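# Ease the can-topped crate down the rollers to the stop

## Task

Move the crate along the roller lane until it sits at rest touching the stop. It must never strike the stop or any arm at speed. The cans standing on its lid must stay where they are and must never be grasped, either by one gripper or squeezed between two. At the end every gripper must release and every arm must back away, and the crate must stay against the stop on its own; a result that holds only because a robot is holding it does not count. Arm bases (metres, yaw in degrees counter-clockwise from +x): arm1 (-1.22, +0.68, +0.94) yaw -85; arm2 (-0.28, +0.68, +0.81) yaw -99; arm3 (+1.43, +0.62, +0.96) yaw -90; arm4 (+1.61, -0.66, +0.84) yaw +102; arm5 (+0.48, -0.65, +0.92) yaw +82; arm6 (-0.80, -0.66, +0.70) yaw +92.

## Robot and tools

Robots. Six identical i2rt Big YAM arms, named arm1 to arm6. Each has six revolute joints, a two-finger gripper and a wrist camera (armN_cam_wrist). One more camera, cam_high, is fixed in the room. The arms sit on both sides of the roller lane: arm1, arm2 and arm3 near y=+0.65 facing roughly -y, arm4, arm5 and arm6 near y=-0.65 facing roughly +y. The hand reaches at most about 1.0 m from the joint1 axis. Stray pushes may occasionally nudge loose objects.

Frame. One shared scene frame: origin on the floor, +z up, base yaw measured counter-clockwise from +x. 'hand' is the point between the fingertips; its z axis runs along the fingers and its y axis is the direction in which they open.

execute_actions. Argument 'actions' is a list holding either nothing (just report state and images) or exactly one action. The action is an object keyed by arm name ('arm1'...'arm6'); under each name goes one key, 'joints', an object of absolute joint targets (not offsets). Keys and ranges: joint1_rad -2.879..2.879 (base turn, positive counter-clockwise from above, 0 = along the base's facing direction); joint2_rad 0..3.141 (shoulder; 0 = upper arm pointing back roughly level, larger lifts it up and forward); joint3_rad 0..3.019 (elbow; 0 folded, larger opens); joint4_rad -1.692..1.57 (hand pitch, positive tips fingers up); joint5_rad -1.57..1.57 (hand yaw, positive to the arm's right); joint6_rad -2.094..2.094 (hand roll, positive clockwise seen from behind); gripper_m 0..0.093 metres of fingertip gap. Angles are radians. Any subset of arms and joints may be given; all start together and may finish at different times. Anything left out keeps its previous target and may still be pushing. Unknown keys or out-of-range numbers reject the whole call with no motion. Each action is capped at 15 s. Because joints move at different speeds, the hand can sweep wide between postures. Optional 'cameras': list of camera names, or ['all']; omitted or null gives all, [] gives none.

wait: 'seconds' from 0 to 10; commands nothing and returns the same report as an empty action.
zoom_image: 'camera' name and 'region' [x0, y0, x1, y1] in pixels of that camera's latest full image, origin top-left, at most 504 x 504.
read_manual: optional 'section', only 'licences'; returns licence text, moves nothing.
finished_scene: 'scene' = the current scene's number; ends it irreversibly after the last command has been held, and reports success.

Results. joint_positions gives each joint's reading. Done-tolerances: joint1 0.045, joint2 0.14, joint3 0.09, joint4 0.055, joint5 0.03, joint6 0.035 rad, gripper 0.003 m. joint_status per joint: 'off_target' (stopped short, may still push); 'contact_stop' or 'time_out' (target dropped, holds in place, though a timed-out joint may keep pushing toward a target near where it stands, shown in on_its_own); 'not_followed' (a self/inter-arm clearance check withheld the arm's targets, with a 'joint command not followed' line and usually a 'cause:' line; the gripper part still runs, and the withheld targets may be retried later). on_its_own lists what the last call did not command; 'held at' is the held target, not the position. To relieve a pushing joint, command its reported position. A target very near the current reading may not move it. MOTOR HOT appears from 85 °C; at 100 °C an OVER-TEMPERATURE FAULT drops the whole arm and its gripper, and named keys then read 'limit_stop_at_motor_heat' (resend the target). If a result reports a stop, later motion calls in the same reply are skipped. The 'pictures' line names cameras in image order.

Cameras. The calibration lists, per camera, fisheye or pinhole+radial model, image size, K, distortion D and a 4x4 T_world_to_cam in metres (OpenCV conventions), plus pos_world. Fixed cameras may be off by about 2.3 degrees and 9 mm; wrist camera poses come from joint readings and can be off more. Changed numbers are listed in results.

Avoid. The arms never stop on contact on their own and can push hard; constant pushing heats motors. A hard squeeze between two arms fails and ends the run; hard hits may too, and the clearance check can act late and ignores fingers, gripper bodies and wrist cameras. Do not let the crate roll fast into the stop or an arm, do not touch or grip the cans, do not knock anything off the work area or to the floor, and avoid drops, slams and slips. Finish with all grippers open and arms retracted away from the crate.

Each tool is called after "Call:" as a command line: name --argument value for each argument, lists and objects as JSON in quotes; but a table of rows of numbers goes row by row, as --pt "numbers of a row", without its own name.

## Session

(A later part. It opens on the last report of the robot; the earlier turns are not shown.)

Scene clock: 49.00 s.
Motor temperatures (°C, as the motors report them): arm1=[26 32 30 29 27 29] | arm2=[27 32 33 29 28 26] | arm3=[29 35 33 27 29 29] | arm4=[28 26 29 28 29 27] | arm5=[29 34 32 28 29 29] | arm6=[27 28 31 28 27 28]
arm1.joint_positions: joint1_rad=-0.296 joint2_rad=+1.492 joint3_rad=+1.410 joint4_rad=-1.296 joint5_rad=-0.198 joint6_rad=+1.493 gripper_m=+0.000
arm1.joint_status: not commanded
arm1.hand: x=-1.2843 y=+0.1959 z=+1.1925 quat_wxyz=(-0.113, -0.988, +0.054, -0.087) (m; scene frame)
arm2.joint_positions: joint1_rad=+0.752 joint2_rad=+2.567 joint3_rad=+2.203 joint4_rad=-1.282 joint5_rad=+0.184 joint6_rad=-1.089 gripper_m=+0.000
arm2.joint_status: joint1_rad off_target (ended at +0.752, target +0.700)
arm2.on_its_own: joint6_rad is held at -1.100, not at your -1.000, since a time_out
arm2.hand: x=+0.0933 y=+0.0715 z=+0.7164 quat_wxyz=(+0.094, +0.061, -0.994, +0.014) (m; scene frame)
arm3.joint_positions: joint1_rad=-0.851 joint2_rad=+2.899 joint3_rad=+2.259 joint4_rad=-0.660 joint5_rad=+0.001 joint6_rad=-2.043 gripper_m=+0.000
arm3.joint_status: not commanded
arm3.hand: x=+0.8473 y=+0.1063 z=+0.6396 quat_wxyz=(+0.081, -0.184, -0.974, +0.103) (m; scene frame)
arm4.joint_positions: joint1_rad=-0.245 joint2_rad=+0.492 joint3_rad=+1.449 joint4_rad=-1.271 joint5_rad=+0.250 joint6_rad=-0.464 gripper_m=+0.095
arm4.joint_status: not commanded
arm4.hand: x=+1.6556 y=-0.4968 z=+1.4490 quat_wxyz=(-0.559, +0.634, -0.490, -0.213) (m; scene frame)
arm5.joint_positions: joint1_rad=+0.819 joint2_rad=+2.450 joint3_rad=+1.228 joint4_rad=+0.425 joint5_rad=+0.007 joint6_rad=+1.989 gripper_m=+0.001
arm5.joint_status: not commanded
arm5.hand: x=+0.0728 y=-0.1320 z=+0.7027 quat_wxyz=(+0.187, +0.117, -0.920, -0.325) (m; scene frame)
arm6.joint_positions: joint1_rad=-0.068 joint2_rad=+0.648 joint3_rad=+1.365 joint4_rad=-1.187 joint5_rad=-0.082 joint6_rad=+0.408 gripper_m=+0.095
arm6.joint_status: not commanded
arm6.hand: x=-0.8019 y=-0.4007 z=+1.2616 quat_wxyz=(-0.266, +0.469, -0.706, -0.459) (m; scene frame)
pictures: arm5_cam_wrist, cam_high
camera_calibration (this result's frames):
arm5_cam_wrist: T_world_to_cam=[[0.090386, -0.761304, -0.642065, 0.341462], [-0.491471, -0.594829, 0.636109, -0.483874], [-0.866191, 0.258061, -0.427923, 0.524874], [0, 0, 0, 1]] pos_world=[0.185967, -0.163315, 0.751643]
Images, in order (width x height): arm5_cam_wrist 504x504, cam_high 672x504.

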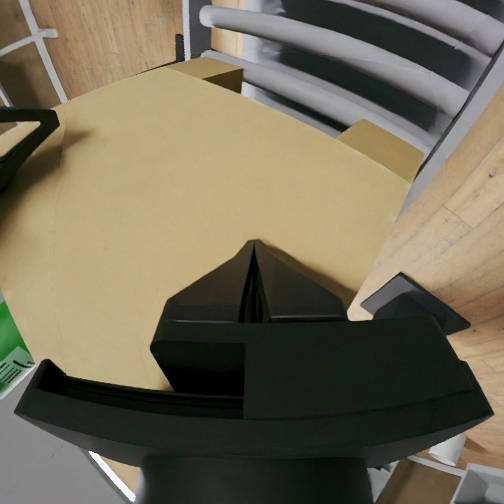

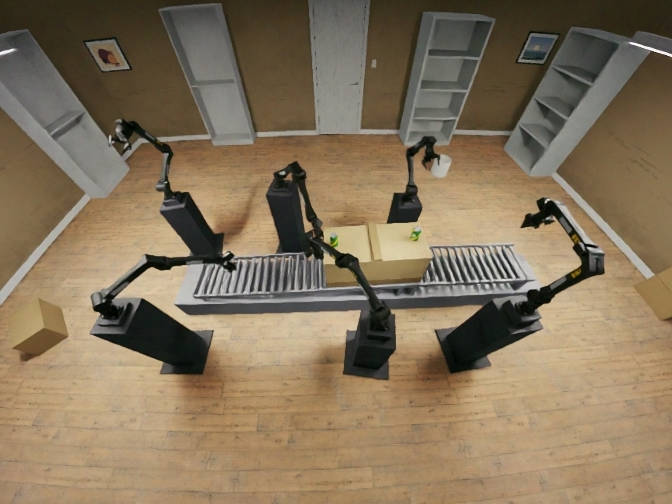

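Call:
execute_actions --actions '[{"arm2":{"joints":{"joint1_rad":0.85}},"arm3":{"joints":{"joint1_rad":-0.93,"joint2_rad":2.93,"joint3_rad":2.14,"joint4_rad":0.02}}}]' --cameras '[]'

Call:
execute_actions --actions '[{"arm2":{"joints":{"joint1_rad":1.7,"joint2_rad":1.7,"joint3_rad":1.8}},"arm5":{"joints":{"joint1_rad":0.74}}}]' --cameras '[]'

Call:
execute_actions --actions '[{"arm5":{"joints":{"joint1_rad":0.6,"joint3_rad":1.35,"joint4_rad":0.1,"joint5_rad":-0.1}}}]' --cameras '[]'

Call:
execute_actions --actions '[{"arm5":{"joints":{"joint1_rad":0.46,"joint3_rad":1.45,"joint4_rad":-0.2,"joint5_rad":-0.2,"joint6_rad":1.8}}}]' --cameras '[]'

Call:
execute_actions --actions '[{"arm5":{"joints":{"joint1_rad":0.32,"joint2_rad":2.52,"joint3_rad":1.57,"joint4_rad":-0.45,"joint6_rad":1.65}}}]' --cameras '["arm5_cam_wrist","cam_high"]'

Scene clock: 51.17 s.
Motor temperatures (°C, as the motors report them): arm1=[26 32 30 29 27 29] | arm2=[27 32 33 29 28 26] | arm3=[29 35 33 27 29 29] | arm4=[28 26 29 28 29 27] | arm5=[29 34 32 28 29 29] | arm6=[27 28 31 28 27 28]
arm1.joint_positions: joint1_rad=-0.296 joint2_rad=+1.492 joint3_rad=+1.410 joint4_rad=-1.296 joint5_rad=-0.198 joint6_rad=+1.493 gripper_m=+0.000
arm1.joint_status: not commanded
arm1.hand: x=-1.2843 y=+0.1959 z=+1.1925 quat_wxyz=(-0.113, -0.988, +0.054, -0.087) (m; scene frame)
arm2.joint_positions: joint1_rad=+0.856 joint2_rad=+2.567 joint3_rad=+2.203 joint4_rad=-1.287 joint5_rad=+0.199 joint6_rad=-1.089 gripper_m=+0.000
arm2.joint_status: all done
arm2.on_its_own: joint6_rad is held at -1.100, not at your -1.000, since a time_out
arm2.hand: x=+0.1518 y=+0.1131 z=+0.7175 quat_wxyz=(+0.100, +0.113, -0.988, +0.022) (m; scene frame)
arm3.joint_positions: joint1_rad=-0.933 joint2_rad=+2.935 joint3_rad=+2.130 joint4_rad=+0.006 joint5_rad=+0.001 joint6_rad=-2.043 gripper_m=+0.000
arm3.joint_status: all done
arm3.hand: x=+0.7557 y=+0.1164 z=+0.6386 quat_wxyz=(+0.241, -0.209, -0.904, +0.284) (m; scene frame)
arm4.joint_positions: joint1_rad=-0.245 joint2_rad=+0.492 joint3_rad=+1.449 joint4_rad=-1.271 joint5_rad=+0.250 joint6_rad=-0.464 gripper_m=+0.095
arm4.joint_status: not commanded
arm4.hand: x=+1.6556 y=-0.4968 z=+1.4490 quat_wxyz=(-0.559, +0.634, -0.490, -0.213) (m; scene frame)
arm5.joint_positions: joint1_rad=+0.812 joint2_rad=+2.450 joint3_rad=+1.223 joint4_rad=+0.425 joint5_rad=+0.010 joint6_rad=+1.993 gripper_m=+0.001
arm5.joint_status: not commanded
arm5.hand: x=+0.0779 y=-0.1308 z=+0.7015 quat_wxyz=(+0.184, +0.113, -0.921, -0.324) (m; scene frame)
arm6.joint_positions: joint1_rad=-0.068 joint2_rad=+0.648 joint3_rad=+1.365 joint4_rad=-1.187 joint5_rad=-0.082 joint6_rad=+0.408 gripper_m=+0.095
arm6.joint_status: not commanded
arm6.hand: x=-0.8019 y=-0.4007 z=+1.2616 quat_wxyz=(-0.266, +0.469, -0.706, -0.459) (m; scene frame)
pictures: none
No camera images: the call's "cameras" was empty. Leave "cameras" out to get every camera's image.

Scene clock: 53.17 s.
Motor temperatures (°C, as the motors report them): arm1=[26 32 30 29 27 29] | arm2=[27 32 33 29 28 26] | arm3=[29 35 33 27 29 29] | arm4=[28 26 29 28 29 27] | arm5=[29 34 32 28 29 29] | arm6=[27 28 32 28 27 28]
arm1.joint_positions: joint1_rad=-0.296 joint2_rad=+1.492 joint3_rad=+1.410 joint4_rad=-1.296 joint5_rad=-0.198 joint6_rad=+1.493 gripper_m=+0.000
arm1.joint_status: not commanded
arm1.hand: x=-1.2843 y=+0.1959 z=+1.1925 quat_wxyz=(-0.113, -0.988, +0.054, -0.087) (m; scene frame)
arm2.joint_positions: joint1_rad=+1.703 joint2_rad=+1.705 joint3_rad=+1.795 joint4_rad=-1.290 joint5_rad=+0.198 joint6_rad=-1.089 gripper_m=+0.000
arm2.joint_status: all done
arm2.on_its_own: joint6_rad is held at -1.100, not at your -1.000, since a time_out
arm2.hand: x=+0.3215 y=+0.6319 z=+1.1236 quat_wxyz=(-0.109, +0.481, -0.851, +0.180) (m; scene frame)
arm3.joint_positions: joint1_rad=-0.933 joint2_rad=+2.935 joint3_rad=+2.130 joint4_rad=+0.006 joint5_rad=+0.001 joint6_rad=-2.043 gripper_m=+0.000
arm3.joint_status: not commanded
arm3.hand: x=+0.7557 y=+0.1164 z=+0.6386 quat_wxyz=(+0.241, -0.209, -0.904, +0.284) (m; scene frame)
arm4.joint_positions: joint1_rad=-0.245 joint2_rad=+0.492 joint3_rad=+1.449 joint4_rad=-1.271 joint5_rad=+0.250 joint6_rad=-0.464 gripper_m=+0.095
arm4.joint_status: not commanded
arm4.hand: x=+1.6556 y=-0.4968 z=+1.4490 quat_wxyz=(-0.559, +0.634, -0.490, -0.213) (m; scene frame)
arm5.joint_positions: joint1_rad=+0.664 joint2_rad=+2.450 joint3_rad=+1.198 joint4_rad=+0.425 joint5_rad=+0.024 joint6_rad=+1.996 gripper_m=+0.001
arm5.joint_status: joint1_rad off_target (ended at +0.664, target +0.740)
arm5.hand: x=+0.1682 y=-0.0878 z=+0.6950 quat_wxyz=(+0.149, +0.040, -0.931, -0.330) (m; scene frame)
arm6.joint_positions: joint1_rad=-0.068 joint2_rad=+0.648 joint3_rad=+1.365 joint4_rad=-1.187 joint5_rad=-0.082 joint6_rad=+0.408 gripper_m=+0.095
arm6.joint_status: not commanded
arm6.hand: x=-0.8019 y=-0.4007 z=+1.2616 quat_wxyz=(-0.266, +0.469, -0.706, -0.459) (m; scene frame)
pictures: none
No camera images: the call's "cameras" was empty. Leave "cameras" out to get every camera's image.

Scene clock: 54.67 s.
Motor temperatures (°C, as the motors report them): arm1=[26 32 30 29 27 29] | arm2=[27 32 33 29 28 26] | arm3=[29 35 33 27 29 29] | arm4=[28 26 29 28 29 27] | arm5=[29 34 32 28 29 29] | arm6=[27 28 32 28 27 28]
arm1.joint_positions: joint1_rad=-0.296 joint2_rad=+1.492 joint3_rad=+1.410 joint4_rad=-1.296 joint5_rad=-0.198 joint6_rad=+1.493 gripper_m=+0.000
arm1.joint_status: not commanded
arm1.hand: x=-1.2843 y=+0.1959 z=+1.1925 quat_wxyz=(-0.113, -0.988, +0.054, -0.087) (m; scene frame)
arm2.joint_positions: joint1_rad=+1.703 joint2_rad=+1.705 joint3_rad=+1.795 joint4_rad=-1.290 joint5_rad=+0.198 joint6_rad=-1.089 gripper_m=+0.000
arm2.joint_status: not commanded
arm2.on_its_own: joint6_rad is held at -1.100, not at your -1.000, since a time_out
arm2.hand: x=+0.3215 y=+0.6319 z=+1.1236 quat_wxyz=(-0.109, +0.481, -0.851, +0.180) (m; scene frame)
arm3.joint_positions: joint1_rad=-0.933 joint2_rad=+2.935 joint3_rad=+2.130 joint4_rad=+0.006 joint5_rad=+0.001 joint6_rad=-2.043 gripper_m=+0.000
arm3.joint_status: not commanded
arm3.hand: x=+0.7557 y=+0.1164 z=+0.6386 quat_wxyz=(+0.241, -0.209, -0.904, +0.284) (m; scene frame)
arm4.joint_positions: joint1_rad=-0.245 joint2_rad=+0.492 joint3_rad=+1.449 joint4_rad=-1.271 joint5_rad=+0.250 joint6_rad=-0.464 gripper_m=+0.095
arm4.joint_status: not commanded
arm4.hand: x=+1.6556 y=-0.4968 z=+1.4490 quat_wxyz=(-0.559, +0.634, -0.490, -0.213) (m; scene frame)
arm5.joint_positions: joint1_rad=+0.533 joint2_rad=+2.453 joint3_rad=+1.324 joint4_rad=+0.101 joint5_rad=-0.078 joint6_rad=+1.996 gripper_m=+0.001
arm5.joint_status: joint1_rad off_target (ended at +0.534, target +0.600); the others done
arm5.hand: x=+0.2260 y=-0.0543 z=+0.6832 quat_wxyz=(+0.134, -0.007, -0.963, -0.232) (m; scene frame)
arm6.joint_positions: joint1_rad=-0.068 joint2_rad=+0.648 joint3_rad=+1.365 joint4_rad=-1.187 joint5_rad=-0.082 joint6_rad=+0.408 gripper_m=+0.095
arm6.joint_status: not commanded
arm6.hand: x=-0.8019 y=-0.4007 z=+1.2616 quat_wxyz=(-0.266, +0.469, -0.706, -0.459) (m; scene frame)
pictures: none
No camera images: the call's "cameras" was empty. Leave "cameras" out to get every camera's image.

Scene clock: 56.23 s.
Motor temperatures (°C, as the motors report them): arm1=[26 32 31 29 27 29] | arm2=[27 32 33 29 28 26] | arm3=[29 35 33 27 29 29] | arm4=[28 26 29 28 29 27] | arm5=[30 34 32 28 29 29] | arm6=[27 28 32 28 27 28]
arm1.joint_positions: joint1_rad=-0.296 joint2_rad=+1.492 joint3_rad=+1.410 joint4_rad=-1.296 joint5_rad=-0.198 joint6_rad=+1.493 gripper_m=+0.000
arm1.joint_status: not commanded
arm1.hand: x=-1.2843 y=+0.1959 z=+1.1925 quat_wxyz=(-0.113, -0.988, +0.054, -0.087) (m; scene frame)
arm2.joint_positions: joint1_rad=+1.703 joint2_rad=+1.705 joint3_rad=+1.795 joint4_rad=-1.290 joint5_rad=+0.198 joint6_rad=-1.089 gripper_m=+0.000
arm2.joint_status: not commanded
arm2.on_its_own: joint6_rad is held at -1.100, not at your -1.000, since a time_out
arm2.hand: x=+0.3215 y=+0.6319 z=+1.1236 quat_wxyz=(-0.109, +0.481, -0.851, +0.180) (m; scene frame)
arm3.joint_positions: joint1_rad=-0.933 joint2_rad=+2.935 joint3_rad=+2.130 joint4_rad=+0.006 joint5_rad=+0.001 joint6_rad=-2.043 gripper_m=+0.000
arm3.joint_status: not commanded
arm3.hand: x=+0.7557 y=+0.1164 z=+0.6386 quat_wxyz=(+0.241, -0.209, -0.904, +0.284) (m; scene frame)
arm4.joint_positions: joint1_rad=-0.245 joint2_rad=+0.492 joint3_rad=+1.449 joint4_rad=-1.271 joint5_rad=+0.250 joint6_rad=-0.464 gripper_m=+0.095
arm4.joint_status: not commanded
arm4.hand: x=+1.6556 y=-0.4968 z=+1.4490 quat_wxyz=(-0.559, +0.634, -0.490, -0.213) (m; scene frame)
arm5.joint_positions: joint1_rad=+0.372 joint2_rad=+2.453 joint3_rad=+1.425 joint4_rad=-0.203 joint5_rad=-0.173 joint6_rad=+1.796 gripper_m=+0.001
arm5.joint_status: joint1_rad off_target (ended at +0.372, target +0.460); the others done
arm5.hand: x=+0.3117 y=-0.0357 z=+0.6833 quat_wxyz=(+0.115, +0.015, -0.982, -0.146) (m; scene frame)
arm6.joint_positions: joint1_rad=-0.068 joint2_rad=+0.648 joint3_rad=+1.365 joint4_rad=-1.187 joint5_rad=-0.082 joint6_rad=+0.408 gripper_m=+0.095
arm6.joint_status: not commanded
arm6.hand: x=-0.8019 y=-0.4007 z=+1.2616 quat_wxyz=(-0.266, +0.469, -0.706, -0.459) (m; scene frame)
pictures: none
No camera images: the call's "cameras" was empty. Leave "cameras" out to get every camera's image.

Scene clock: 58.03 s.
Motor temperatures (°C, as the motors report them): arm1=[26 31 31 29 27 29] | arm2=[27 32 33 29 28 26] | arm3=[29 35 33 27 29 29] | arm4=[28 26 29 28 29 27] | arm5=[30 34 32 28 29 29] | arm6=[27 28 32 28 27 28]
arm1.joint_positions: joint1_rad=-0.296 joint2_rad=+1.492 joint3_rad=+1.410 joint4_rad=-1.296 joint5_rad=-0.198 joint6_rad=+1.493 gripper_m=+0.000
arm1.joint_status: not commanded
arm1.hand: x=-1.2843 y=+0.1959 z=+1.1925 quat_wxyz=(-0.113, -0.988, +0.054, -0.087) (m; scene frame)
arm2.joint_positions: joint1_rad=+1.703 joint2_rad=+1.705 joint3_rad=+1.795 joint4_rad=-1.290 joint5_rad=+0.198 joint6_rad=-1.089 gripper_m=+0.000
arm2.joint_status: not commanded
arm2.on_its_own: joint6_rad is held at -1.100, not at your -1.000, since a time_out
arm2.hand: x=+0.3215 y=+0.6319 z=+1.1236 quat_wxyz=(-0.109, +0.481, -0.851, +0.180) (m; scene frame)
arm3.joint_positions: joint1_rad=-0.933 joint2_rad=+2.935 joint3_rad=+2.130 joint4_rad=+0.006 joint5_rad=+0.001 joint6_rad=-2.043 gripper_m=+0.000
arm3.joint_status: not commanded
arm3.hand: x=+0.7557 y=+0.1164 z=+0.6386 quat_wxyz=(+0.241, -0.209, -0.904, +0.284) (m; scene frame)
arm4.joint_positions: joint1_rad=-0.245 joint2_rad=+0.492 joint3_rad=+1.449 joint4_rad=-1.271 joint5_rad=+0.250 joint6_rad=-0.464 gripper_m=+0.095
arm4.joint_status: not commanded
arm4.hand: x=+1.6556 y=-0.4968 z=+1.4490 quat_wxyz=(-0.559, +0.634, -0.490, -0.213) (m; scene frame)
arm5.joint_positions: joint1_rad=+0.226 joint2_rad=+2.499 joint3_rad=+1.547 joint4_rad=-0.452 joint5_rad=-0.169 joint6_rad=+1.643 gripper_m=+0.001
arm5.joint_status: joint1_rad off_target (ended at +0.226, target +0.320); the others done
arm5.hand: x=+0.4039 y=-0.0256 z=+0.6738 quat_wxyz=(+0.084, +0.011, -0.993, -0.078) (m; scene frame)
arm6.joint_positions: joint1_rad=-0.068 joint2_rad=+0.648 joint3_rad=+1.365 joint4_rad=-1.187 joint5_rad=-0.082 joint6_rad=+0.408 gripper_m=+0.095
arm6.joint_status: not commanded
arm6.hand: x=-0.8019 y=-0.4007 z=+1.2616 quat_wxyz=(-0.266, +0.469, -0.706, -0.459) (m; scene frame)
pictures: arm5_cam_wrist, cam_high
camera_calibration (this result's frames):
arm5_cam_wrist: T_world_to_cam=[[0.00458922, -0.987422, -0.15804, 0.0767059], [-0.704737, -0.115318, 0.700034, -0.184118], [-0.709453, 0.108164, -0.696403, 0.885677], [0, 0, 0, 1]] pos_world=[0.49824, -0.0412891, 0.757799]
Images, in order (width x height): arm5_cam_wrist 504x504, cam_high 672x504.

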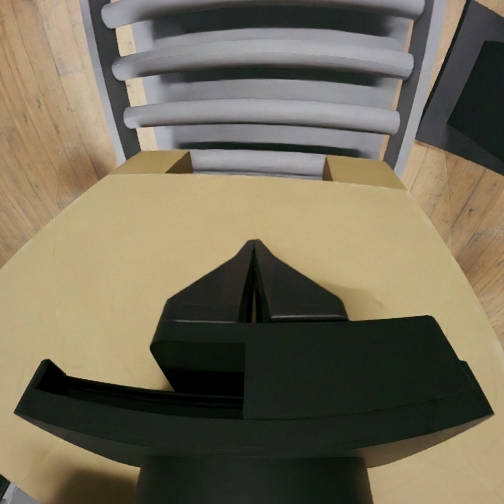

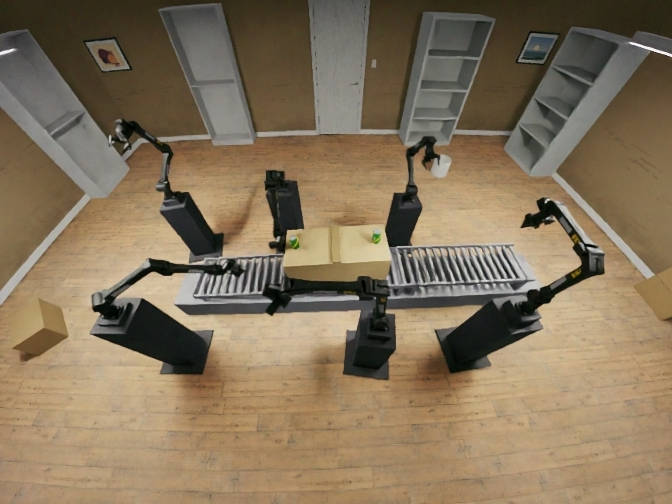

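Call:
execute_actions --actions '[{"arm5":{"joints":{"joint1_rad":0.18,"joint4_rad":-0.55,"joint6_rad":1.5}}}]' --cameras '[]'

Call:
execute_actions --actions '[{"arm5":{"joints":{"joint1_rad":0.04,"joint6_rad":1.4}}}]' --cameras '[]'

Call:
execute_actions --actions '[{"arm5":{"joints":{"joint1_rad":-0.1,"joint4_rad":-0.62,"joint6_rad":1.3}}}]' --cameras '[]'

Call:
execute_actions --actions '[{"arm5":{"joints":{"joint1_rad":-0.24,"joint6_rad":1.2}}}]' --cameras '[]'

Call:
execute_actions --actions '[{"arm5":{"joints":{"joint1_rad":-0.36}}}]' --cameras '["arm3_cam_wrist","cam_high"]'

Scene clock: 60.27 s.
Motor temperatures (°C, as the motors report them): arm1=[26 31 31 29 27 29] | arm2=[27 31 34 29 28 26] | arm3=[29 35 33 27 29 29] | arm4=[28 26 29 28 29 27] | arm5=[30 34 32 28 29 29] | arm6=[27 28 32 28 27 28]
arm1.joint_positions: joint1_rad=-0.296 joint2_rad=+1.492 joint3_rad=+1.410 joint4_rad=-1.296 joint5_rad=-0.198 joint6_rad=+1.493 gripper_m=+0.000
arm1.joint_status: not commanded
arm1.hand: x=-1.2843 y=+0.1959 z=+1.1925 quat_wxyz=(-0.113, -0.988, +0.054, -0.087) (m; scene frame)
arm2.joint_positions: joint1_rad=+1.703 joint2_rad=+1.705 joint3_rad=+1.795 joint4_rad=-1.290 joint5_rad=+0.198 joint6_rad=-1.089 gripper_m=+0.000
arm2.joint_status: not commanded
arm2.on_its_own: joint6_rad is held at -1.100, not at your -1.000, since a time_out
arm2.hand: x=+0.3215 y=+0.6319 z=+1.1236 quat_wxyz=(-0.109, +0.481, -0.851, +0.180) (m; scene frame)
arm3.joint_positions: joint1_rad=-0.933 joint2_rad=+2.935 joint3_rad=+2.130 joint4_rad=+0.006 joint5_rad=+0.001 joint6_rad=-2.043 gripper_m=+0.000
arm3.joint_status: not commanded
arm3.hand: x=+0.7557 y=+0.1164 z=+0.6386 quat_wxyz=(+0.241, -0.209, -0.904, +0.284) (m; scene frame)
arm4.joint_positions: joint1_rad=-0.245 joint2_rad=+0.492 joint3_rad=+1.449 joint4_rad=-1.271 joint5_rad=+0.250 joint6_rad=-0.464 gripper_m=+0.095
arm4.joint_status: not commanded
arm4.hand: x=+1.6556 y=-0.4968 z=+1.4490 quat_wxyz=(-0.559, +0.634, -0.490, -0.213) (m; scene frame)
arm5.joint_positions: joint1_rad=+0.087 joint2_rad=+2.502 joint3_rad=+1.550 joint4_rad=-0.542 joint5_rad=-0.164 joint6_rad=+1.502 gripper_m=+0.001
arm5.joint_status: joint1_rad off_target (ended at +0.087, target +0.180); the others done
arm5.hand: x=+0.4910 y=-0.0425 z=+0.6710 quat_wxyz=(+0.074, +0.007, -0.996, -0.044) (m; scene frame)
arm6.joint_positions: joint1_rad=-0.068 joint2_rad=+0.648 joint3_rad=+1.365 joint4_rad=-1.187 joint5_rad=-0.082 joint6_rad=+0.408 gripper_m=+0.095
arm6.joint_status: not commanded
arm6.hand: x=-0.8019 y=-0.4007 z=+1.2616 quat_wxyz=(-0.266, +0.469, -0.706, -0.459) (m; scene frame)
pictures: none
No camera images: the call's "cameras" was empty. Leave "cameras" out to get every camera's image.

Scene clock: 62.03 s.
Motor temperatures (°C, as the motors report them): arm1=[26 31 31 29 27 29] | arm2=[27 31 34 29 28 26] | arm3=[29 36 33 27 29 29] | arm4=[28 26 29 28 29 27] | arm5=[30 34 32 28 29 29] | arm6=[27 28 32 28 27 28]
arm1.joint_positions: joint1_rad=-0.296 joint2_rad=+1.492 joint3_rad=+1.410 joint4_rad=-1.296 joint5_rad=-0.198 joint6_rad=+1.493 gripper_m=+0.000
arm1.joint_status: not commanded
arm1.hand: x=-1.2843 y=+0.1959 z=+1.1925 quat_wxyz=(-0.113, -0.988, +0.054, -0.087) (m; scene frame)
arm2.joint_positions: joint1_rad=+1.703 joint2_rad=+1.705 joint3_rad=+1.795 joint4_rad=-1.290 joint5_rad=+0.198 joint6_rad=-1.089 gripper_m=+0.000
arm2.joint_status: not commanded
arm2.on_its_own: joint6_rad is held at -1.100, not at your -1.000, since a time_out
arm2.hand: x=+0.3215 y=+0.6319 z=+1.1236 quat_wxyz=(-0.109, +0.481, -0.851, +0.180) (m; scene frame)
arm3.joint_positions: joint1_rad=-0.933 joint2_rad=+2.935 joint3_rad=+2.130 joint4_rad=+0.006 joint5_rad=+0.001 joint6_rad=-2.043 gripper_m=+0.000
arm3.joint_status: not commanded
arm3.hand: x=+0.7557 y=+0.1164 z=+0.6386 quat_wxyz=(+0.241, -0.209, -0.904, +0.284) (m; scene frame)
arm4.joint_positions: joint1_rad=-0.245 joint2_rad=+0.492 joint3_rad=+1.449 joint4_rad=-1.271 joint5_rad=+0.250 joint6_rad=-0.464 gripper_m=+0.095
arm4.joint_status: not commanded
arm4.hand: x=+1.6556 y=-0.4968 z=+1.4490 quat_wxyz=(-0.559, +0.634, -0.490, -0.213) (m; scene frame)
arm5.joint_positions: joint1_rad=-0.049 joint2_rad=+2.502 joint3_rad=+1.556 joint4_rad=-0.542 joint5_rad=-0.165 joint6_rad=+1.400 gripper_m=+0.001
arm5.joint_status: joint1_rad off_target (ended at -0.048, target +0.040); the others done
arm5.hand: x=+0.5734 y=-0.0456 z=+0.6737 quat_wxyz=(+0.068, -0.009, -0.996, -0.057) (m; scene frame)
arm6.joint_positions: joint1_rad=-0.068 joint2_rad=+0.648 joint3_rad=+1.365 joint4_rad=-1.187 joint5_rad=-0.082 joint6_rad=+0.408 gripper_m=+0.095
arm6.joint_status: not commanded
arm6.hand: x=-0.8019 y=-0.4007 z=+1.2616 quat_wxyz=(-0.266, +0.469, -0.706, -0.459) (m; scene frame)
pictures: none
No camera images: the call's "cameras" was empty. Leave "cameras" out to get every camera's image.

Scene clock: 63.73 s.
Motor temperatures (°C, as the motors report them): arm1=[26 31 31 29 27 29] | arm2=[27 31 34 29 28 26] | arm3=[29 36 33 27 29 29] | arm4=[28 26 29 28 29 27] | arm5=[30 34 32 28 30 29] | arm6=[27 28 32 28 27 28]
arm1.joint_positions: joint1_rad=-0.296 joint2_rad=+1.492 joint3_rad=+1.410 joint4_rad=-1.296 joint5_rad=-0.198 joint6_rad=+1.493 gripper_m=+0.000
arm1.joint_status: not commanded
arm1.hand: x=-1.2843 y=+0.1959 z=+1.1925 quat_wxyz=(-0.113, -0.988, +0.054, -0.087) (m; scene frame)
arm2.joint_positions: joint1_rad=+1.703 joint2_rad=+1.705 joint3_rad=+1.795 joint4_rad=-1.290 joint5_rad=+0.198 joint6_rad=-1.089 gripper_m=+0.000
arm2.joint_status: not commanded
arm2.on_its_own: joint6_rad is held at -1.100, not at your -1.000, since a time_out
arm2.hand: x=+0.3215 y=+0.6319 z=+1.1236 quat_wxyz=(-0.109, +0.481, -0.851, +0.180) (m; scene frame)
arm3.joint_positions: joint1_rad=-0.933 joint2_rad=+2.935 joint3_rad=+2.130 joint4_rad=+0.006 joint5_rad=+0.001 joint6_rad=-2.043 gripper_m=+0.000
arm3.joint_status: not commanded
arm3.hand: x=+0.7557 y=+0.1164 z=+0.6386 quat_wxyz=(+0.241, -0.209, -0.904, +0.284) (m; scene frame)
arm4.joint_positions: joint1_rad=-0.245 joint2_rad=+0.492 joint3_rad=+1.449 joint4_rad=-1.271 joint5_rad=+0.250 joint6_rad=-0.464 gripper_m=+0.095
arm4.joint_status: not commanded
arm4.hand: x=+1.6556 y=-0.4968 z=+1.4490 quat_wxyz=(-0.559, +0.634, -0.490, -0.213) (m; scene frame)
arm5.joint_positions: joint1_rad=-0.182 joint2_rad=+2.502 joint3_rad=+1.574 joint4_rad=-0.604 joint5_rad=-0.169 joint6_rad=+1.295 gripper_m=+0.001
arm5.joint_status: joint1_rad off_target (ended at -0.182, target -0.100); the others done
arm5.hand: x=+0.6503 y=-0.0681 z=+0.6779 quat_wxyz=(+0.069, -0.025, -0.996, -0.045) (m; scene frame)
arm6.joint_positions: joint1_rad=-0.068 joint2_rad=+0.648 joint3_rad=+1.365 joint4_rad=-1.187 joint5_rad=-0.082 joint6_rad=+0.408 gripper_m=+0.095
arm6.joint_status: not commanded
arm6.hand: x=-0.8019 y=-0.4007 z=+1.2616 quat_wxyz=(-0.266, +0.469, -0.706, -0.459) (m; scene frame)
pictures: none
No camera images: the call's "cameras" was empty. Leave "cameras" out to get every camera's image.

Scene clock: 65.40 s.
Motor temperatures (°C, as the motors report them): arm1=[26 31 31 29 27 29] | arm2=[27 31 34 29 28 26] | arm3=[29 36 32 27 29 29] | arm4=[28 26 30 28 29 27] | arm5=[30 34 32 28 30 29] | arm6=[27 28 32 28 27 28]
arm1.joint_positions: joint1_rad=-0.296 joint2_rad=+1.492 joint3_rad=+1.410 joint4_rad=-1.296 joint5_rad=-0.198 joint6_rad=+1.493 gripper_m=+0.000
arm1.joint_status: not commanded
arm1.hand: x=-1.2843 y=+0.1959 z=+1.1925 quat_wxyz=(-0.113, -0.988, +0.054, -0.087) (m; scene frame)
arm2.joint_positions: joint1_rad=+1.703 joint2_rad=+1.705 joint3_rad=+1.795 joint4_rad=-1.290 joint5_rad=+0.198 joint6_rad=-1.089 gripper_m=+0.000
arm2.joint_status: not commanded
arm2.on_its_own: joint6_rad is held at -1.100, not at your -1.000, since a time_out
arm2.hand: x=+0.3215 y=+0.6319 z=+1.1236 quat_wxyz=(-0.109, +0.481, -0.851, +0.180) (m; scene frame)
arm3.joint_positions: joint1_rad=-0.933 joint2_rad=+2.935 joint3_rad=+2.130 joint4_rad=+0.006 joint5_rad=+0.001 joint6_rad=-2.043 gripper_m=+0.000
arm3.joint_status: not commanded
arm3.hand: x=+0.7557 y=+0.1164 z=+0.6386 quat_wxyz=(+0.241, -0.209, -0.904, +0.284) (m; scene frame)
arm4.joint_positions: joint1_rad=-0.245 joint2_rad=+0.492 joint3_rad=+1.449 joint4_rad=-1.271 joint5_rad=+0.250 joint6_rad=-0.464 gripper_m=+0.095
arm4.joint_status: not commanded
arm4.hand: x=+1.6556 y=-0.4968 z=+1.4490 quat_wxyz=(-0.559, +0.634, -0.490, -0.213) (m; scene frame)
arm5.joint_positions: joint1_rad=-0.318 joint2_rad=+2.502 joint3_rad=+1.590 joint4_rad=-0.600 joint5_rad=-0.176 joint6_rad=+1.172 gripper_m=+0.001
arm5.joint_status: joint1_rad off_target (ended at -0.318, target -0.240); the others done
arm5.hand: x=+0.7308 y=-0.0869 z=+0.6831 quat_wxyz=(+0.061, -0.030, -0.996, -0.065) (m; scene frame)
arm6.joint_positions: joint1_rad=-0.068 joint2_rad=+0.648 joint3_rad=+1.365 joint4_rad=-1.187 joint5_rad=-0.082 joint6_rad=+0.408 gripper_m=+0.095
arm6.joint_status: not commanded
arm6.hand: x=-0.8019 y=-0.4007 z=+1.2616 quat_wxyz=(-0.266, +0.469, -0.706, -0.459) (m; scene frame)
pictures: none
No camera images: the call's "cameras" was empty. Leave "cameras" out to get every camera's image.

Scene clock: 66.67 s.
Motor temperatures (°C, as the motors report them): arm1=[26 31 31 29 27 29] | arm2=[27 31 34 29 28 26] | arm3=[29 36 32 27 29 29] | arm4=[28 26 30 28 29 27] | arm5=[30 34 32 28 30 29] | arm6=[27 28 32 28 27 28]
arm1.joint_positions: joint1_rad=-0.296 joint2_rad=+1.492 joint3_rad=+1.410 joint4_rad=-1.296 joint5_rad=-0.198 joint6_rad=+1.493 gripper_m=+0.000
arm1.joint_status: not commanded
arm1.hand: x=-1.2843 y=+0.1959 z=+1.1925 quat_wxyz=(-0.113, -0.988, +0.054, -0.087) (m; scene frame)
arm2.joint_positions: joint1_rad=+1.703 joint2_rad=+1.705 joint3_rad=+1.795 joint4_rad=-1.290 joint5_rad=+0.198 joint6_rad=-1.089 gripper_m=+0.000
arm2.joint_status: not commanded
arm2.on_its_own: joint6_rad is held at -1.100, not at your -1.000, since a time_out
arm2.hand: x=+0.3215 y=+0.6319 z=+1.1236 quat_wxyz=(-0.109, +0.481, -0.851, +0.180) (m; scene frame)
arm3.joint_positions: joint1_rad=-0.924 joint2_rad=+2.936 joint3_rad=+2.126 joint4_rad=+0.006 joint5_rad=-0.006 joint6_rad=-2.043 gripper_m=+0.000
arm3.joint_status: not commanded
arm3.hand: x=+0.7624 y=+0.1111 z=+0.6365 quat_wxyz=(+0.236, -0.204, -0.906, +0.286) (m; scene frame)
arm4.joint_positions: joint1_rad=-0.245 joint2_rad=+0.492 joint3_rad=+1.449 joint4_rad=-1.271 joint5_rad=+0.250 joint6_rad=-0.464 gripper_m=+0.095
arm4.joint_status: not commanded
arm4.hand: x=+1.6556 y=-0.4968 z=+1.4490 quat_wxyz=(-0.559, +0.634, -0.490, -0.213) (m; scene frame)
arm5.joint_positions: joint1_rad=-0.410 joint2_rad=+2.502 joint3_rad=+1.583 joint4_rad=-0.602 joint5_rad=-0.182 joint6_rad=+1.178 gripper_m=+0.001
arm5.joint_status: joint1_rad off_target (ended at -0.410, target -0.360)
arm5.hand: x=+0.7783 y=-0.1153 z=+0.6820 quat_wxyz=(+0.064, -0.080, -0.993, -0.065) (m; scene frame)
arm6.joint_positions: joint1_rad=-0.068 joint2_rad=+0.648 joint3_rad=+1.365 joint4_rad=-1.187 joint5_rad=-0.082 joint6_rad=+0.408 gripper_m=+0.095
arm6.joint_status: not commanded
arm6.hand: x=-0.8019 y=-0.4007 z=+1.2616 quat_wxyz=(-0.266, +0.469, -0.706, -0.459) (m; scene frame)
pictures: arm3_cam_wrist, cam_high
camera_calibration (this result's frames):
arm3_cam_wrist: T_world_to_cam=[[-0.238295, -0.76172, 0.602494, -0.1118], [-0.335023, 0.646757, 0.685175, -0.246733], [-0.911578, -0.0385759, -0.409312, 1.08147], [0, 0, 0, 1]] pos_world=[0.876542, 0.116135, 0.679073]
Images, in order (width x height): arm3_cam_wrist 504x504, cam_high 672x504.

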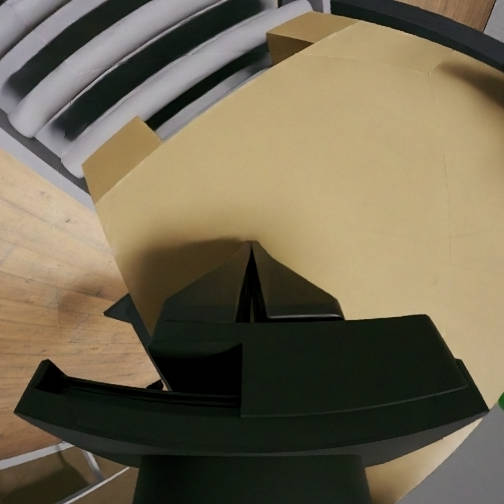

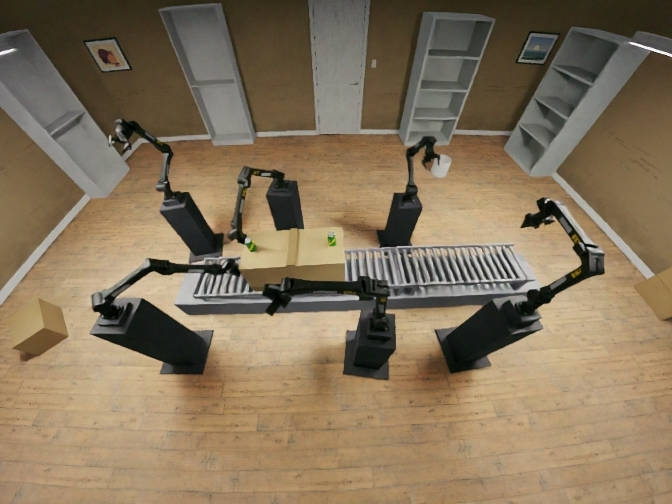

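Shrink arm3's radius by pitching down while sweeping.

Call:
execute_actions --actions '[{"arm5":{"joints":{"joint1_rad":-0.55}}}]' --cameras '[]'

Call:
execute_actions --actions '[{"arm5":{"joints":{"joint1_rad":-1.4,"joint2_rad":1.5}},"arm3":{"joints":{"joint1_rad":-0.86,"joint4_rad":-0.2}}}]' --cameras '[]'

Call:
execute_actions --actions '[{"arm3":{"joints":{"joint1_rad":-0.77,"joint4_rad":-0.4}}}]' --cameras '[]'

Call:
execute_actions --actions '[{"arm3":{"joints":{"joint1_rad":-0.67,"joint4_rad":-0.55}}}]' --cameras '[]'

Call:
execute_actions --actions '[{"arm3":{"joints":{"joint1_rad":-0.53,"joint5_rad":0.1}}}]' --cameras '[]'

Call:
execute_actions --actions '[{"arm3":{"joints":{"joint1_rad":-0.4,"joint5_rad":0.2,"joint6_rad":-1.85}}}]' --cameras '["arm3_cam_wrist","cam_high"]'

Scene clock: 68.43 s.
Motor temperatures (°C, as the motors report them): arm1=[26 31 31 29 27 29] | arm2=[27 31 34 29 28 26] | arm3=[29 36 33 27 29 29] | arm4=[28 26 30 28 29 27] | arm5=[30 34 32 28 29 29] | arm6=[27 28 32 28 27 28]
arm1.joint_positions: joint1_rad=-0.296 joint2_rad=+1.492 joint3_rad=+1.410 joint4_rad=-1.296 joint5_rad=-0.198 joint6_rad=+1.493 gripper_m=+0.000
arm1.joint_status: not commanded
arm1.hand: x=-1.2843 y=+0.1959 z=+1.1925 quat_wxyz=(-0.113, -0.988, +0.054, -0.087) (m; scene frame)
arm2.joint_positions: joint1_rad=+1.703 joint2_rad=+1.705 joint3_rad=+1.795 joint4_rad=-1.290 joint5_rad=+0.198 joint6_rad=-1.089 gripper_m=+0.000
arm2.joint_status: not commanded
arm2.on_its_own: joint6_rad is held at -1.100, not at your -1.000, since a time_out
arm2.hand: x=+0.3215 y=+0.6319 z=+1.1236 quat_wxyz=(-0.109, +0.481, -0.851, +0.180) (m; scene frame)
arm3.joint_positions: joint1_rad=-0.900 joint2_rad=+2.937 joint3_rad=+2.110 joint4_rad=-0.001 joint5_rad=-0.015 joint6_rad=-2.043 gripper_m=+0.000
arm3.joint_status: not commanded
arm3.hand: x=+0.7832 y=+0.0996 z=+0.6274 quat_wxyz=(+0.222, -0.192, -0.913, +0.283) (m; scene frame)
arm4.joint_positions: joint1_rad=-0.245 joint2_rad=+0.492 joint3_rad=+1.449 joint4_rad=-1.271 joint5_rad=+0.250 joint6_rad=-0.464 gripper_m=+0.095
arm4.joint_status: not commanded
arm4.hand: x=+1.6556 y=-0.4968 z=+1.4490 quat_wxyz=(-0.559, +0.634, -0.490, -0.213) (m; scene frame)
arm5.joint_positions: joint1_rad=-0.555 joint2_rad=+2.502 joint3_rad=+1.570 joint4_rad=-0.604 joint5_rad=-0.200 joint6_rad=+1.185 gripper_m=+0.001
arm5.joint_status: all done
arm5.hand: x=+0.8451 y=-0.1677 z=+0.6801 quat_wxyz=(+0.071, -0.155, -0.983, -0.068) (m; scene frame)
arm6.joint_positions: joint1_rad=-0.068 joint2_rad=+0.648 joint3_rad=+1.365 joint4_rad=-1.187 joint5_rad=-0.082 joint6_rad=+0.408 gripper_m=+0.095
arm6.joint_status: not commanded
arm6.hand: x=-0.8019 y=-0.4007 z=+1.2616 quat_wxyz=(-0.266, +0.469, -0.706, -0.459) (m; scene frame)
pictures: none
No camera images: the call's "cameras" was empty. Leave "cameras" out to get every camera's image.

Scene clock: 70.13 s.
Motor temperatures (°C, as the motors report them): arm1=[26 31 31 29 27 29] | arm2=[27 31 34 29 28 26] | arm3=[29 36 33 27 29 29] | arm4=[28 26 30 28 29 27] | arm5=[30 34 32 28 29 29] | arm6=[27 28 32 28 27 28]
arm1.joint_positions: joint1_rad=-0.296 joint2_rad=+1.492 joint3_rad=+1.410 joint4_rad=-1.296 joint5_rad=-0.198 joint6_rad=+1.493 gripper_m=+0.000
arm1.joint_status: not commanded
arm1.hand: x=-1.2843 y=+0.1959 z=+1.1925 quat_wxyz=(-0.113, -0.988, +0.054, -0.087) (m; scene frame)
arm2.joint_positions: joint1_rad=+1.703 joint2_rad=+1.705 joint3_rad=+1.795 joint4_rad=-1.290 joint5_rad=+0.198 joint6_rad=-1.089 gripper_m=+0.000
arm2.joint_status: not commanded
arm2.on_its_own: joint6_rad is held at -1.100, not at your -1.000, since a time_out
arm2.hand: x=+0.3215 y=+0.6319 z=+1.1236 quat_wxyz=(-0.109, +0.481, -0.851, +0.180) (m; scene frame)
arm3.joint_positions: joint1_rad=-0.797 joint2_rad=+2.931 joint3_rad=+2.103 joint4_rad=-0.203 joint5_rad=-0.008 joint6_rad=-2.045 gripper_m=+0.000
arm3.joint_status: joint1_rad off_target (ended at -0.797, target -0.860); the others done
arm3.hand: x=+0.8677 y=+0.0656 z=+0.6000 quat_wxyz=(+0.152, -0.151, -0.953, +0.214) (m; scene frame)
arm4.joint_positions: joint1_rad=-0.245 joint2_rad=+0.492 joint3_rad=+1.449 joint4_rad=-1.271 joint5_rad=+0.250 joint6_rad=-0.464 gripper_m=+0.095
arm4.joint_status: not commanded
arm4.hand: x=+1.6556 y=-0.4968 z=+1.4490 quat_wxyz=(-0.559, +0.634, -0.490, -0.213) (m; scene frame)
arm5.joint_positions: joint1_rad=-1.398 joint2_rad=+1.479 joint3_rad=+1.566 joint4_rad=-0.610 joint5_rad=-0.199 joint6_rad=+1.185 gripper_m=+0.001
arm5.joint_status: all done
arm5.hand: x=+1.1180 y=-0.6013 z=+1.3557 quat_wxyz=(-0.365, -0.429, -0.745, -0.358) (m; scene frame)
arm6.joint_positions: joint1_rad=-0.068 joint2_rad=+0.648 joint3_rad=+1.365 joint4_rad=-1.187 joint5_rad=-0.082 joint6_rad=+0.408 gripper_m=+0.095
arm6.joint_status: not commanded
arm6.hand: x=-0.8019 y=-0.4007 z=+1.2616 quat_wxyz=(-0.266, +0.469, -0.706, -0.459) (m; scene frame)
pictures: none
No camera images: the call's "cameras" was empty. Leave "cameras" out to get every camera's image.

Scene clock: 71.53 s.
Motor temperatures (°C, as the motors report them): arm1=[26 31 31 29 27 29] | arm2=[27 31 34 29 28 26] | arm3=[29 36 33 27 29 29] | arm4=[28 26 30 28 29 27] | arm5=[30 34 32 28 29 29] | arm6=[27 28 32 28 27 28]
arm1.joint_positions: joint1_rad=-0.296 joint2_rad=+1.492 joint3_rad=+1.410 joint4_rad=-1.296 joint5_rad=-0.198 joint6_rad=+1.493 gripper_m=+0.000
arm1.joint_status: not commanded
arm1.hand: x=-1.2843 y=+0.1959 z=+1.1925 quat_wxyz=(-0.113, -0.988, +0.054, -0.087) (m; scene frame)
arm2.joint_positions: joint1_rad=+1.703 joint2_rad=+1.705 joint3_rad=+1.795 joint4_rad=-1.290 joint5_rad=+0.198 joint6_rad=-1.089 gripper_m=+0.000
arm2.joint_status: not commanded
arm2.on_its_own: joint6_rad is held at -1.100, not at your -1.000, since a time_out
arm2.hand: x=+0.3215 y=+0.6319 z=+1.1236 quat_wxyz=(-0.109, +0.481, -0.851, +0.180) (m; scene frame)
arm3.joint_positions: joint1_rad=-0.715 joint2_rad=+2.907 joint3_rad=+2.116 joint4_rad=-0.393 joint5_rad=-0.005 joint6_rad=-2.056 gripper_m=+0.000
arm3.joint_status: joint1_rad off_target (ended at -0.716, target -0.770); the others done
arm3.hand: x=+0.9302 y=+0.0396 z=+0.6029 quat_wxyz=(+0.104, -0.110, -0.976, +0.157) (m; scene frame)
arm4.joint_positions: joint1_rad=-0.245 joint2_rad=+0.492 joint3_rad=+1.449 joint4_rad=-1.271 joint5_rad=+0.250 joint6_rad=-0.464 gripper_m=+0.095
arm4.joint_status: not commanded
arm4.hand: x=+1.6556 y=-0.4968 z=+1.4490 quat_wxyz=(-0.559, +0.634, -0.490, -0.213) (m; scene frame)
arm5.joint_positions: joint1_rad=-1.398 joint2_rad=+1.479 joint3_rad=+1.566 joint4_rad=-0.610 joint5_rad=-0.199 joint6_rad=+1.185 gripper_m=+0.001
arm5.joint_status: not commanded
arm5.hand: x=+1.1180 y=-0.6013 z=+1.3557 quat_wxyz=(-0.365, -0.429, -0.745, -0.358) (m; scene frame)
arm6.joint_positions: joint1_rad=-0.068 joint2_rad=+0.648 joint3_rad=+1.365 joint4_rad=-1.187 joint5_rad=-0.082 joint6_rad=+0.408 gripper_m=+0.095
arm6.joint_status: not commanded
arm6.hand: x=-0.8019 y=-0.4007 z=+1.2616 quat_wxyz=(-0.266, +0.469, -0.706, -0.459) (m; scene frame)
pictures: none
No camera images: the call's "cameras" was empty. Leave "cameras" out to get every camera's image.

Scene clock: 73.03 s.
Motor temperatures (°C, as the motors report them): arm1=[26 31 31 29 27 29] | arm2=[27 31 34 29 28 26] | arm3=[29 36 33 27 29 29] | arm4=[28 26 30 28 29 27] | arm5=[30 34 32 28 29 29] | arm6=[27 28 32 28 27 28]
arm1.joint_positions: joint1_rad=-0.296 joint2_rad=+1.492 joint3_rad=+1.410 joint4_rad=-1.296 joint5_rad=-0.198 joint6_rad=+1.493 gripper_m=+0.000
arm1.joint_status: not commanded
arm1.hand: x=-1.2843 y=+0.1959 z=+1.1925 quat_wxyz=(-0.113, -0.988, +0.054, -0.087) (m; scene frame)
arm2.joint_positions: joint1_rad=+1.703 joint2_rad=+1.705 joint3_rad=+1.795 joint4_rad=-1.290 joint5_rad=+0.198 joint6_rad=-1.089 gripper_m=+0.000
arm2.joint_status: not commanded
arm2.on_its_own: joint6_rad is held at -1.100, not at your -1.000, since a time_out
arm2.hand: x=+0.3215 y=+0.6319 z=+1.1236 quat_wxyz=(-0.109, +0.481, -0.851, +0.180) (m; scene frame)
arm3.joint_positions: joint1_rad=-0.599 joint2_rad=+2.892 joint3_rad=+2.126 joint4_rad=-0.553 joint5_rad=-0.011 joint6_rad=-2.059 gripper_m=+0.000
arm3.joint_status: joint1_rad off_target (ended at -0.599, target -0.670); the others done
arm3.hand: x=+1.0162 y=+0.0061 z=+0.6049 quat_wxyz=(+0.058, -0.051, -0.991, +0.107) (m; scene frame)
arm4.joint_positions: joint1_rad=-0.245 joint2_rad=+0.492 joint3_rad=+1.449 joint4_rad=-1.271 joint5_rad=+0.250 joint6_rad=-0.464 gripper_m=+0.095
arm4.joint_status: not commanded
arm4.hand: x=+1.6556 y=-0.4968 z=+1.4490 quat_wxyz=(-0.559, +0.634, -0.490, -0.213) (m; scene frame)
arm5.joint_positions: joint1_rad=-1.398 joint2_rad=+1.479 joint3_rad=+1.566 joint4_rad=-0.610 joint5_rad=-0.199 joint6_rad=+1.185 gripper_m=+0.001
arm5.joint_status: not commanded
arm5.hand: x=+1.1180 y=-0.6013 z=+1.3557 quat_wxyz=(-0.365, -0.429, -0.745, -0.358) (m; scene frame)
arm6.joint_positions: joint1_rad=-0.068 joint2_rad=+0.648 joint3_rad=+1.365 joint4_rad=-1.187 joint5_rad=-0.082 joint6_rad=+0.408 gripper_m=+0.095
arm6.joint_status: not commanded
arm6.hand: x=-0.8019 y=-0.4007 z=+1.2616 quat_wxyz=(-0.266, +0.469, -0.706, -0.459) (m; scene frame)
pictures: none
No camera images: the call's "cameras" was empty. Leave "cameras" out to get every camera's image.

Scene clock: 74.57 s.
Motor temperatures (°C, as the motors report them): arm1=[26 31 31 29 27 29] | arm2=[27 31 34 29 28 26] | arm3=[29 36 33 27 29 29] | arm4=[28 26 30 28 29 27] | arm5=[30 34 33 28 29 29] | arm6=[27 28 32 28 27 28]
arm1.joint_positions: joint1_rad=-0.296 joint2_rad=+1.492 joint3_rad=+1.410 joint4_rad=-1.296 joint5_rad=-0.198 joint6_rad=+1.493 gripper_m=+0.000
arm1.joint_status: not commanded
arm1.hand: x=-1.2843 y=+0.1959 z=+1.1925 quat_wxyz=(-0.113, -0.988, +0.054, -0.087) (m; scene frame)
arm2.joint_positions: joint1_rad=+1.703 joint2_rad=+1.705 joint3_rad=+1.795 joint4_rad=-1.290 joint5_rad=+0.198 joint6_rad=-1.089 gripper_m=+0.000
arm2.joint_status: not commanded
arm2.on_its_own: joint6_rad is held at -1.100, not at your -1.000, since a time_out
arm2.hand: x=+0.3215 y=+0.6319 z=+1.1236 quat_wxyz=(-0.109, +0.481, -0.851, +0.180) (m; scene frame)
arm3.joint_positions: joint1_rad=-0.443 joint2_rad=+2.903 joint3_rad=+2.123 joint4_rad=-0.561 joint5_rad=+0.082 joint6_rad=-2.031 gripper_m=+0.000
arm3.joint_status: joint1_rad off_target (ended at -0.443, target -0.530); the others done
arm3.hand: x=+1.1063 y=-0.0362 z=+0.5967 quat_wxyz=(+0.084, +0.007, -0.993, +0.083) (m; scene frame)
arm4.joint_positions: joint1_rad=-0.245 joint2_rad=+0.492 joint3_rad=+1.449 joint4_rad=-1.271 joint5_rad=+0.250 joint6_rad=-0.464 gripper_m=+0.095
arm4.joint_status: not commanded
arm4.hand: x=+1.6556 y=-0.4968 z=+1.4490 quat_wxyz=(-0.559, +0.634, -0.490, -0.213) (m; scene frame)
arm5.joint_positions: joint1_rad=-1.398 joint2_rad=+1.479 joint3_rad=+1.566 joint4_rad=-0.610 joint5_rad=-0.199 joint6_rad=+1.185 gripper_m=+0.001
arm5.joint_status: not commanded
arm5.hand: x=+1.1180 y=-0.6013 z=+1.3557 quat_wxyz=(-0.365, -0.429, -0.745, -0.358) (m; scene frame)
arm6.joint_positions: joint1_rad=-0.068 joint2_rad=+0.648 joint3_rad=+1.365 joint4_rad=-1.187 joint5_rad=-0.082 joint6_rad=+0.408 gripper_m=+0.095
arm6.joint_status: not commanded
arm6.hand: x=-0.8019 y=-0.4007 z=+1.2616 quat_wxyz=(-0.266, +0.469, -0.706, -0.459) (m; scene frame)
pictures: none
No camera images: the call's "cameras" was empty. Leave "cameras" out to get every camera's image.

Scene clock: 76.13 s.
Motor temperatures (°C, as the motors report them): arm1=[26 31 31 29 27 29] | arm2=[27 31 34 29 28 26] | arm3=[29 36 33 27 29 29] | arm4=[28 27 30 28 29 27] | arm5=[30 34 33 28 29 29] | arm6=[27 28 32 28 27 28]
arm1.joint_positions: joint1_rad=-0.296 joint2_rad=+1.492 joint3_rad=+1.410 joint4_rad=-1.296 joint5_rad=-0.198 joint6_rad=+1.493 gripper_m=+0.000
arm1.joint_status: not commanded
arm1.hand: x=-1.2843 y=+0.1959 z=+1.1925 quat_wxyz=(-0.113, -0.988, +0.054, -0.087) (m; scene frame)
arm2.joint_positions: joint1_rad=+1.703 joint2_rad=+1.705 joint3_rad=+1.795 joint4_rad=-1.290 joint5_rad=+0.198 joint6_rad=-1.089 gripper_m=+0.000
arm2.joint_status: not commanded
arm2.on_its_own: joint6_rad is held at -1.100, not at your -1.000, since a time_out
arm2.hand: x=+0.3215 y=+0.6319 z=+1.1236 quat_wxyz=(-0.109, +0.481, -0.851, +0.180) (m; scene frame)
arm3.joint_positions: joint1_rad=-0.314 joint2_rad=+2.924 joint3_rad=+2.118 joint4_rad=-0.562 joint5_rad=+0.181 joint6_rad=-1.860 gripper_m=+0.000
arm3.joint_status: joint1_rad off_target (ended at -0.314, target -0.400); the others done
arm3.hand: x=+1.1817 y=-0.0542 z=+0.5828 quat_wxyz=(+0.113, -0.018, -0.991, +0.067) (m; scene frame)
arm4.joint_positions: joint1_rad=-0.245 joint2_rad=+0.492 joint3_rad=+1.449 joint4_rad=-1.271 joint5_rad=+0.250 joint6_rad=-0.464 gripper_m=+0.095
arm4.joint_status: not commanded
arm4.hand: x=+1.6556 y=-0.4968 z=+1.4490 quat_wxyz=(-0.559, +0.634, -0.490, -0.213) (m; scene frame)
arm5.joint_positions: joint1_rad=-1.398 joint2_rad=+1.479 joint3_rad=+1.566 joint4_rad=-0.610 joint5_rad=-0.199 joint6_rad=+1.185 gripper_m=+0.001
arm5.joint_status: not commanded
arm5.hand: x=+1.1180 y=-0.6013 z=+1.3557 quat_wxyz=(-0.365, -0.429, -0.745, -0.358) (m; scene frame)
arm6.joint_positions: joint1_rad=-0.068 joint2_rad=+0.648 joint3_rad=+1.365 joint4_rad=-1.187 joint5_rad=-0.082 joint6_rad=+0.408 gripper_m=+0.095
arm6.joint_status: not commanded
arm6.hand: x=-0.8019 y=-0.4007 z=+1.2616 quat_wxyz=(-0.266, +0.469, -0.706, -0.459) (m; scene frame)
pictures: arm3_cam_wrist, cam_high
camera_calibration (this result's frames):
arm3_cam_wrist: T_world_to_cam=[[-0.0187902, -0.992203, 0.123204, -0.097957], [-0.65454, 0.105357, 0.74865, 0.348729], [-0.755794, -0.0665747, -0.651417, 1.39081], [0, 0, 0, 1]] pos_world=[1.27758, -0.0413414, 0.656991]
Images, in order (width x height): arm3_cam_wrist 504x504, cam_high 672x504.

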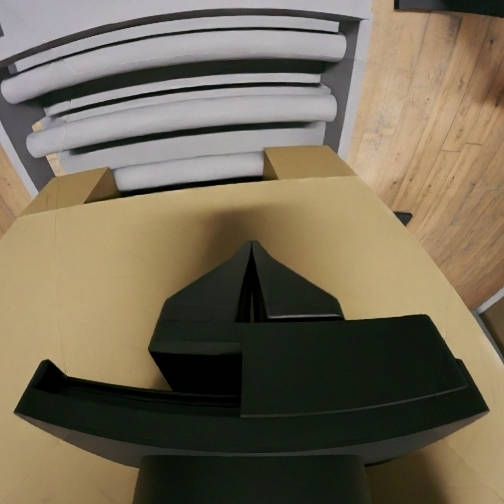

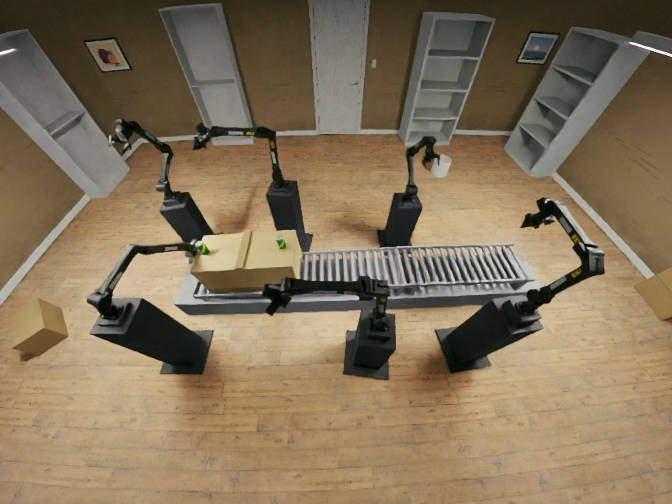

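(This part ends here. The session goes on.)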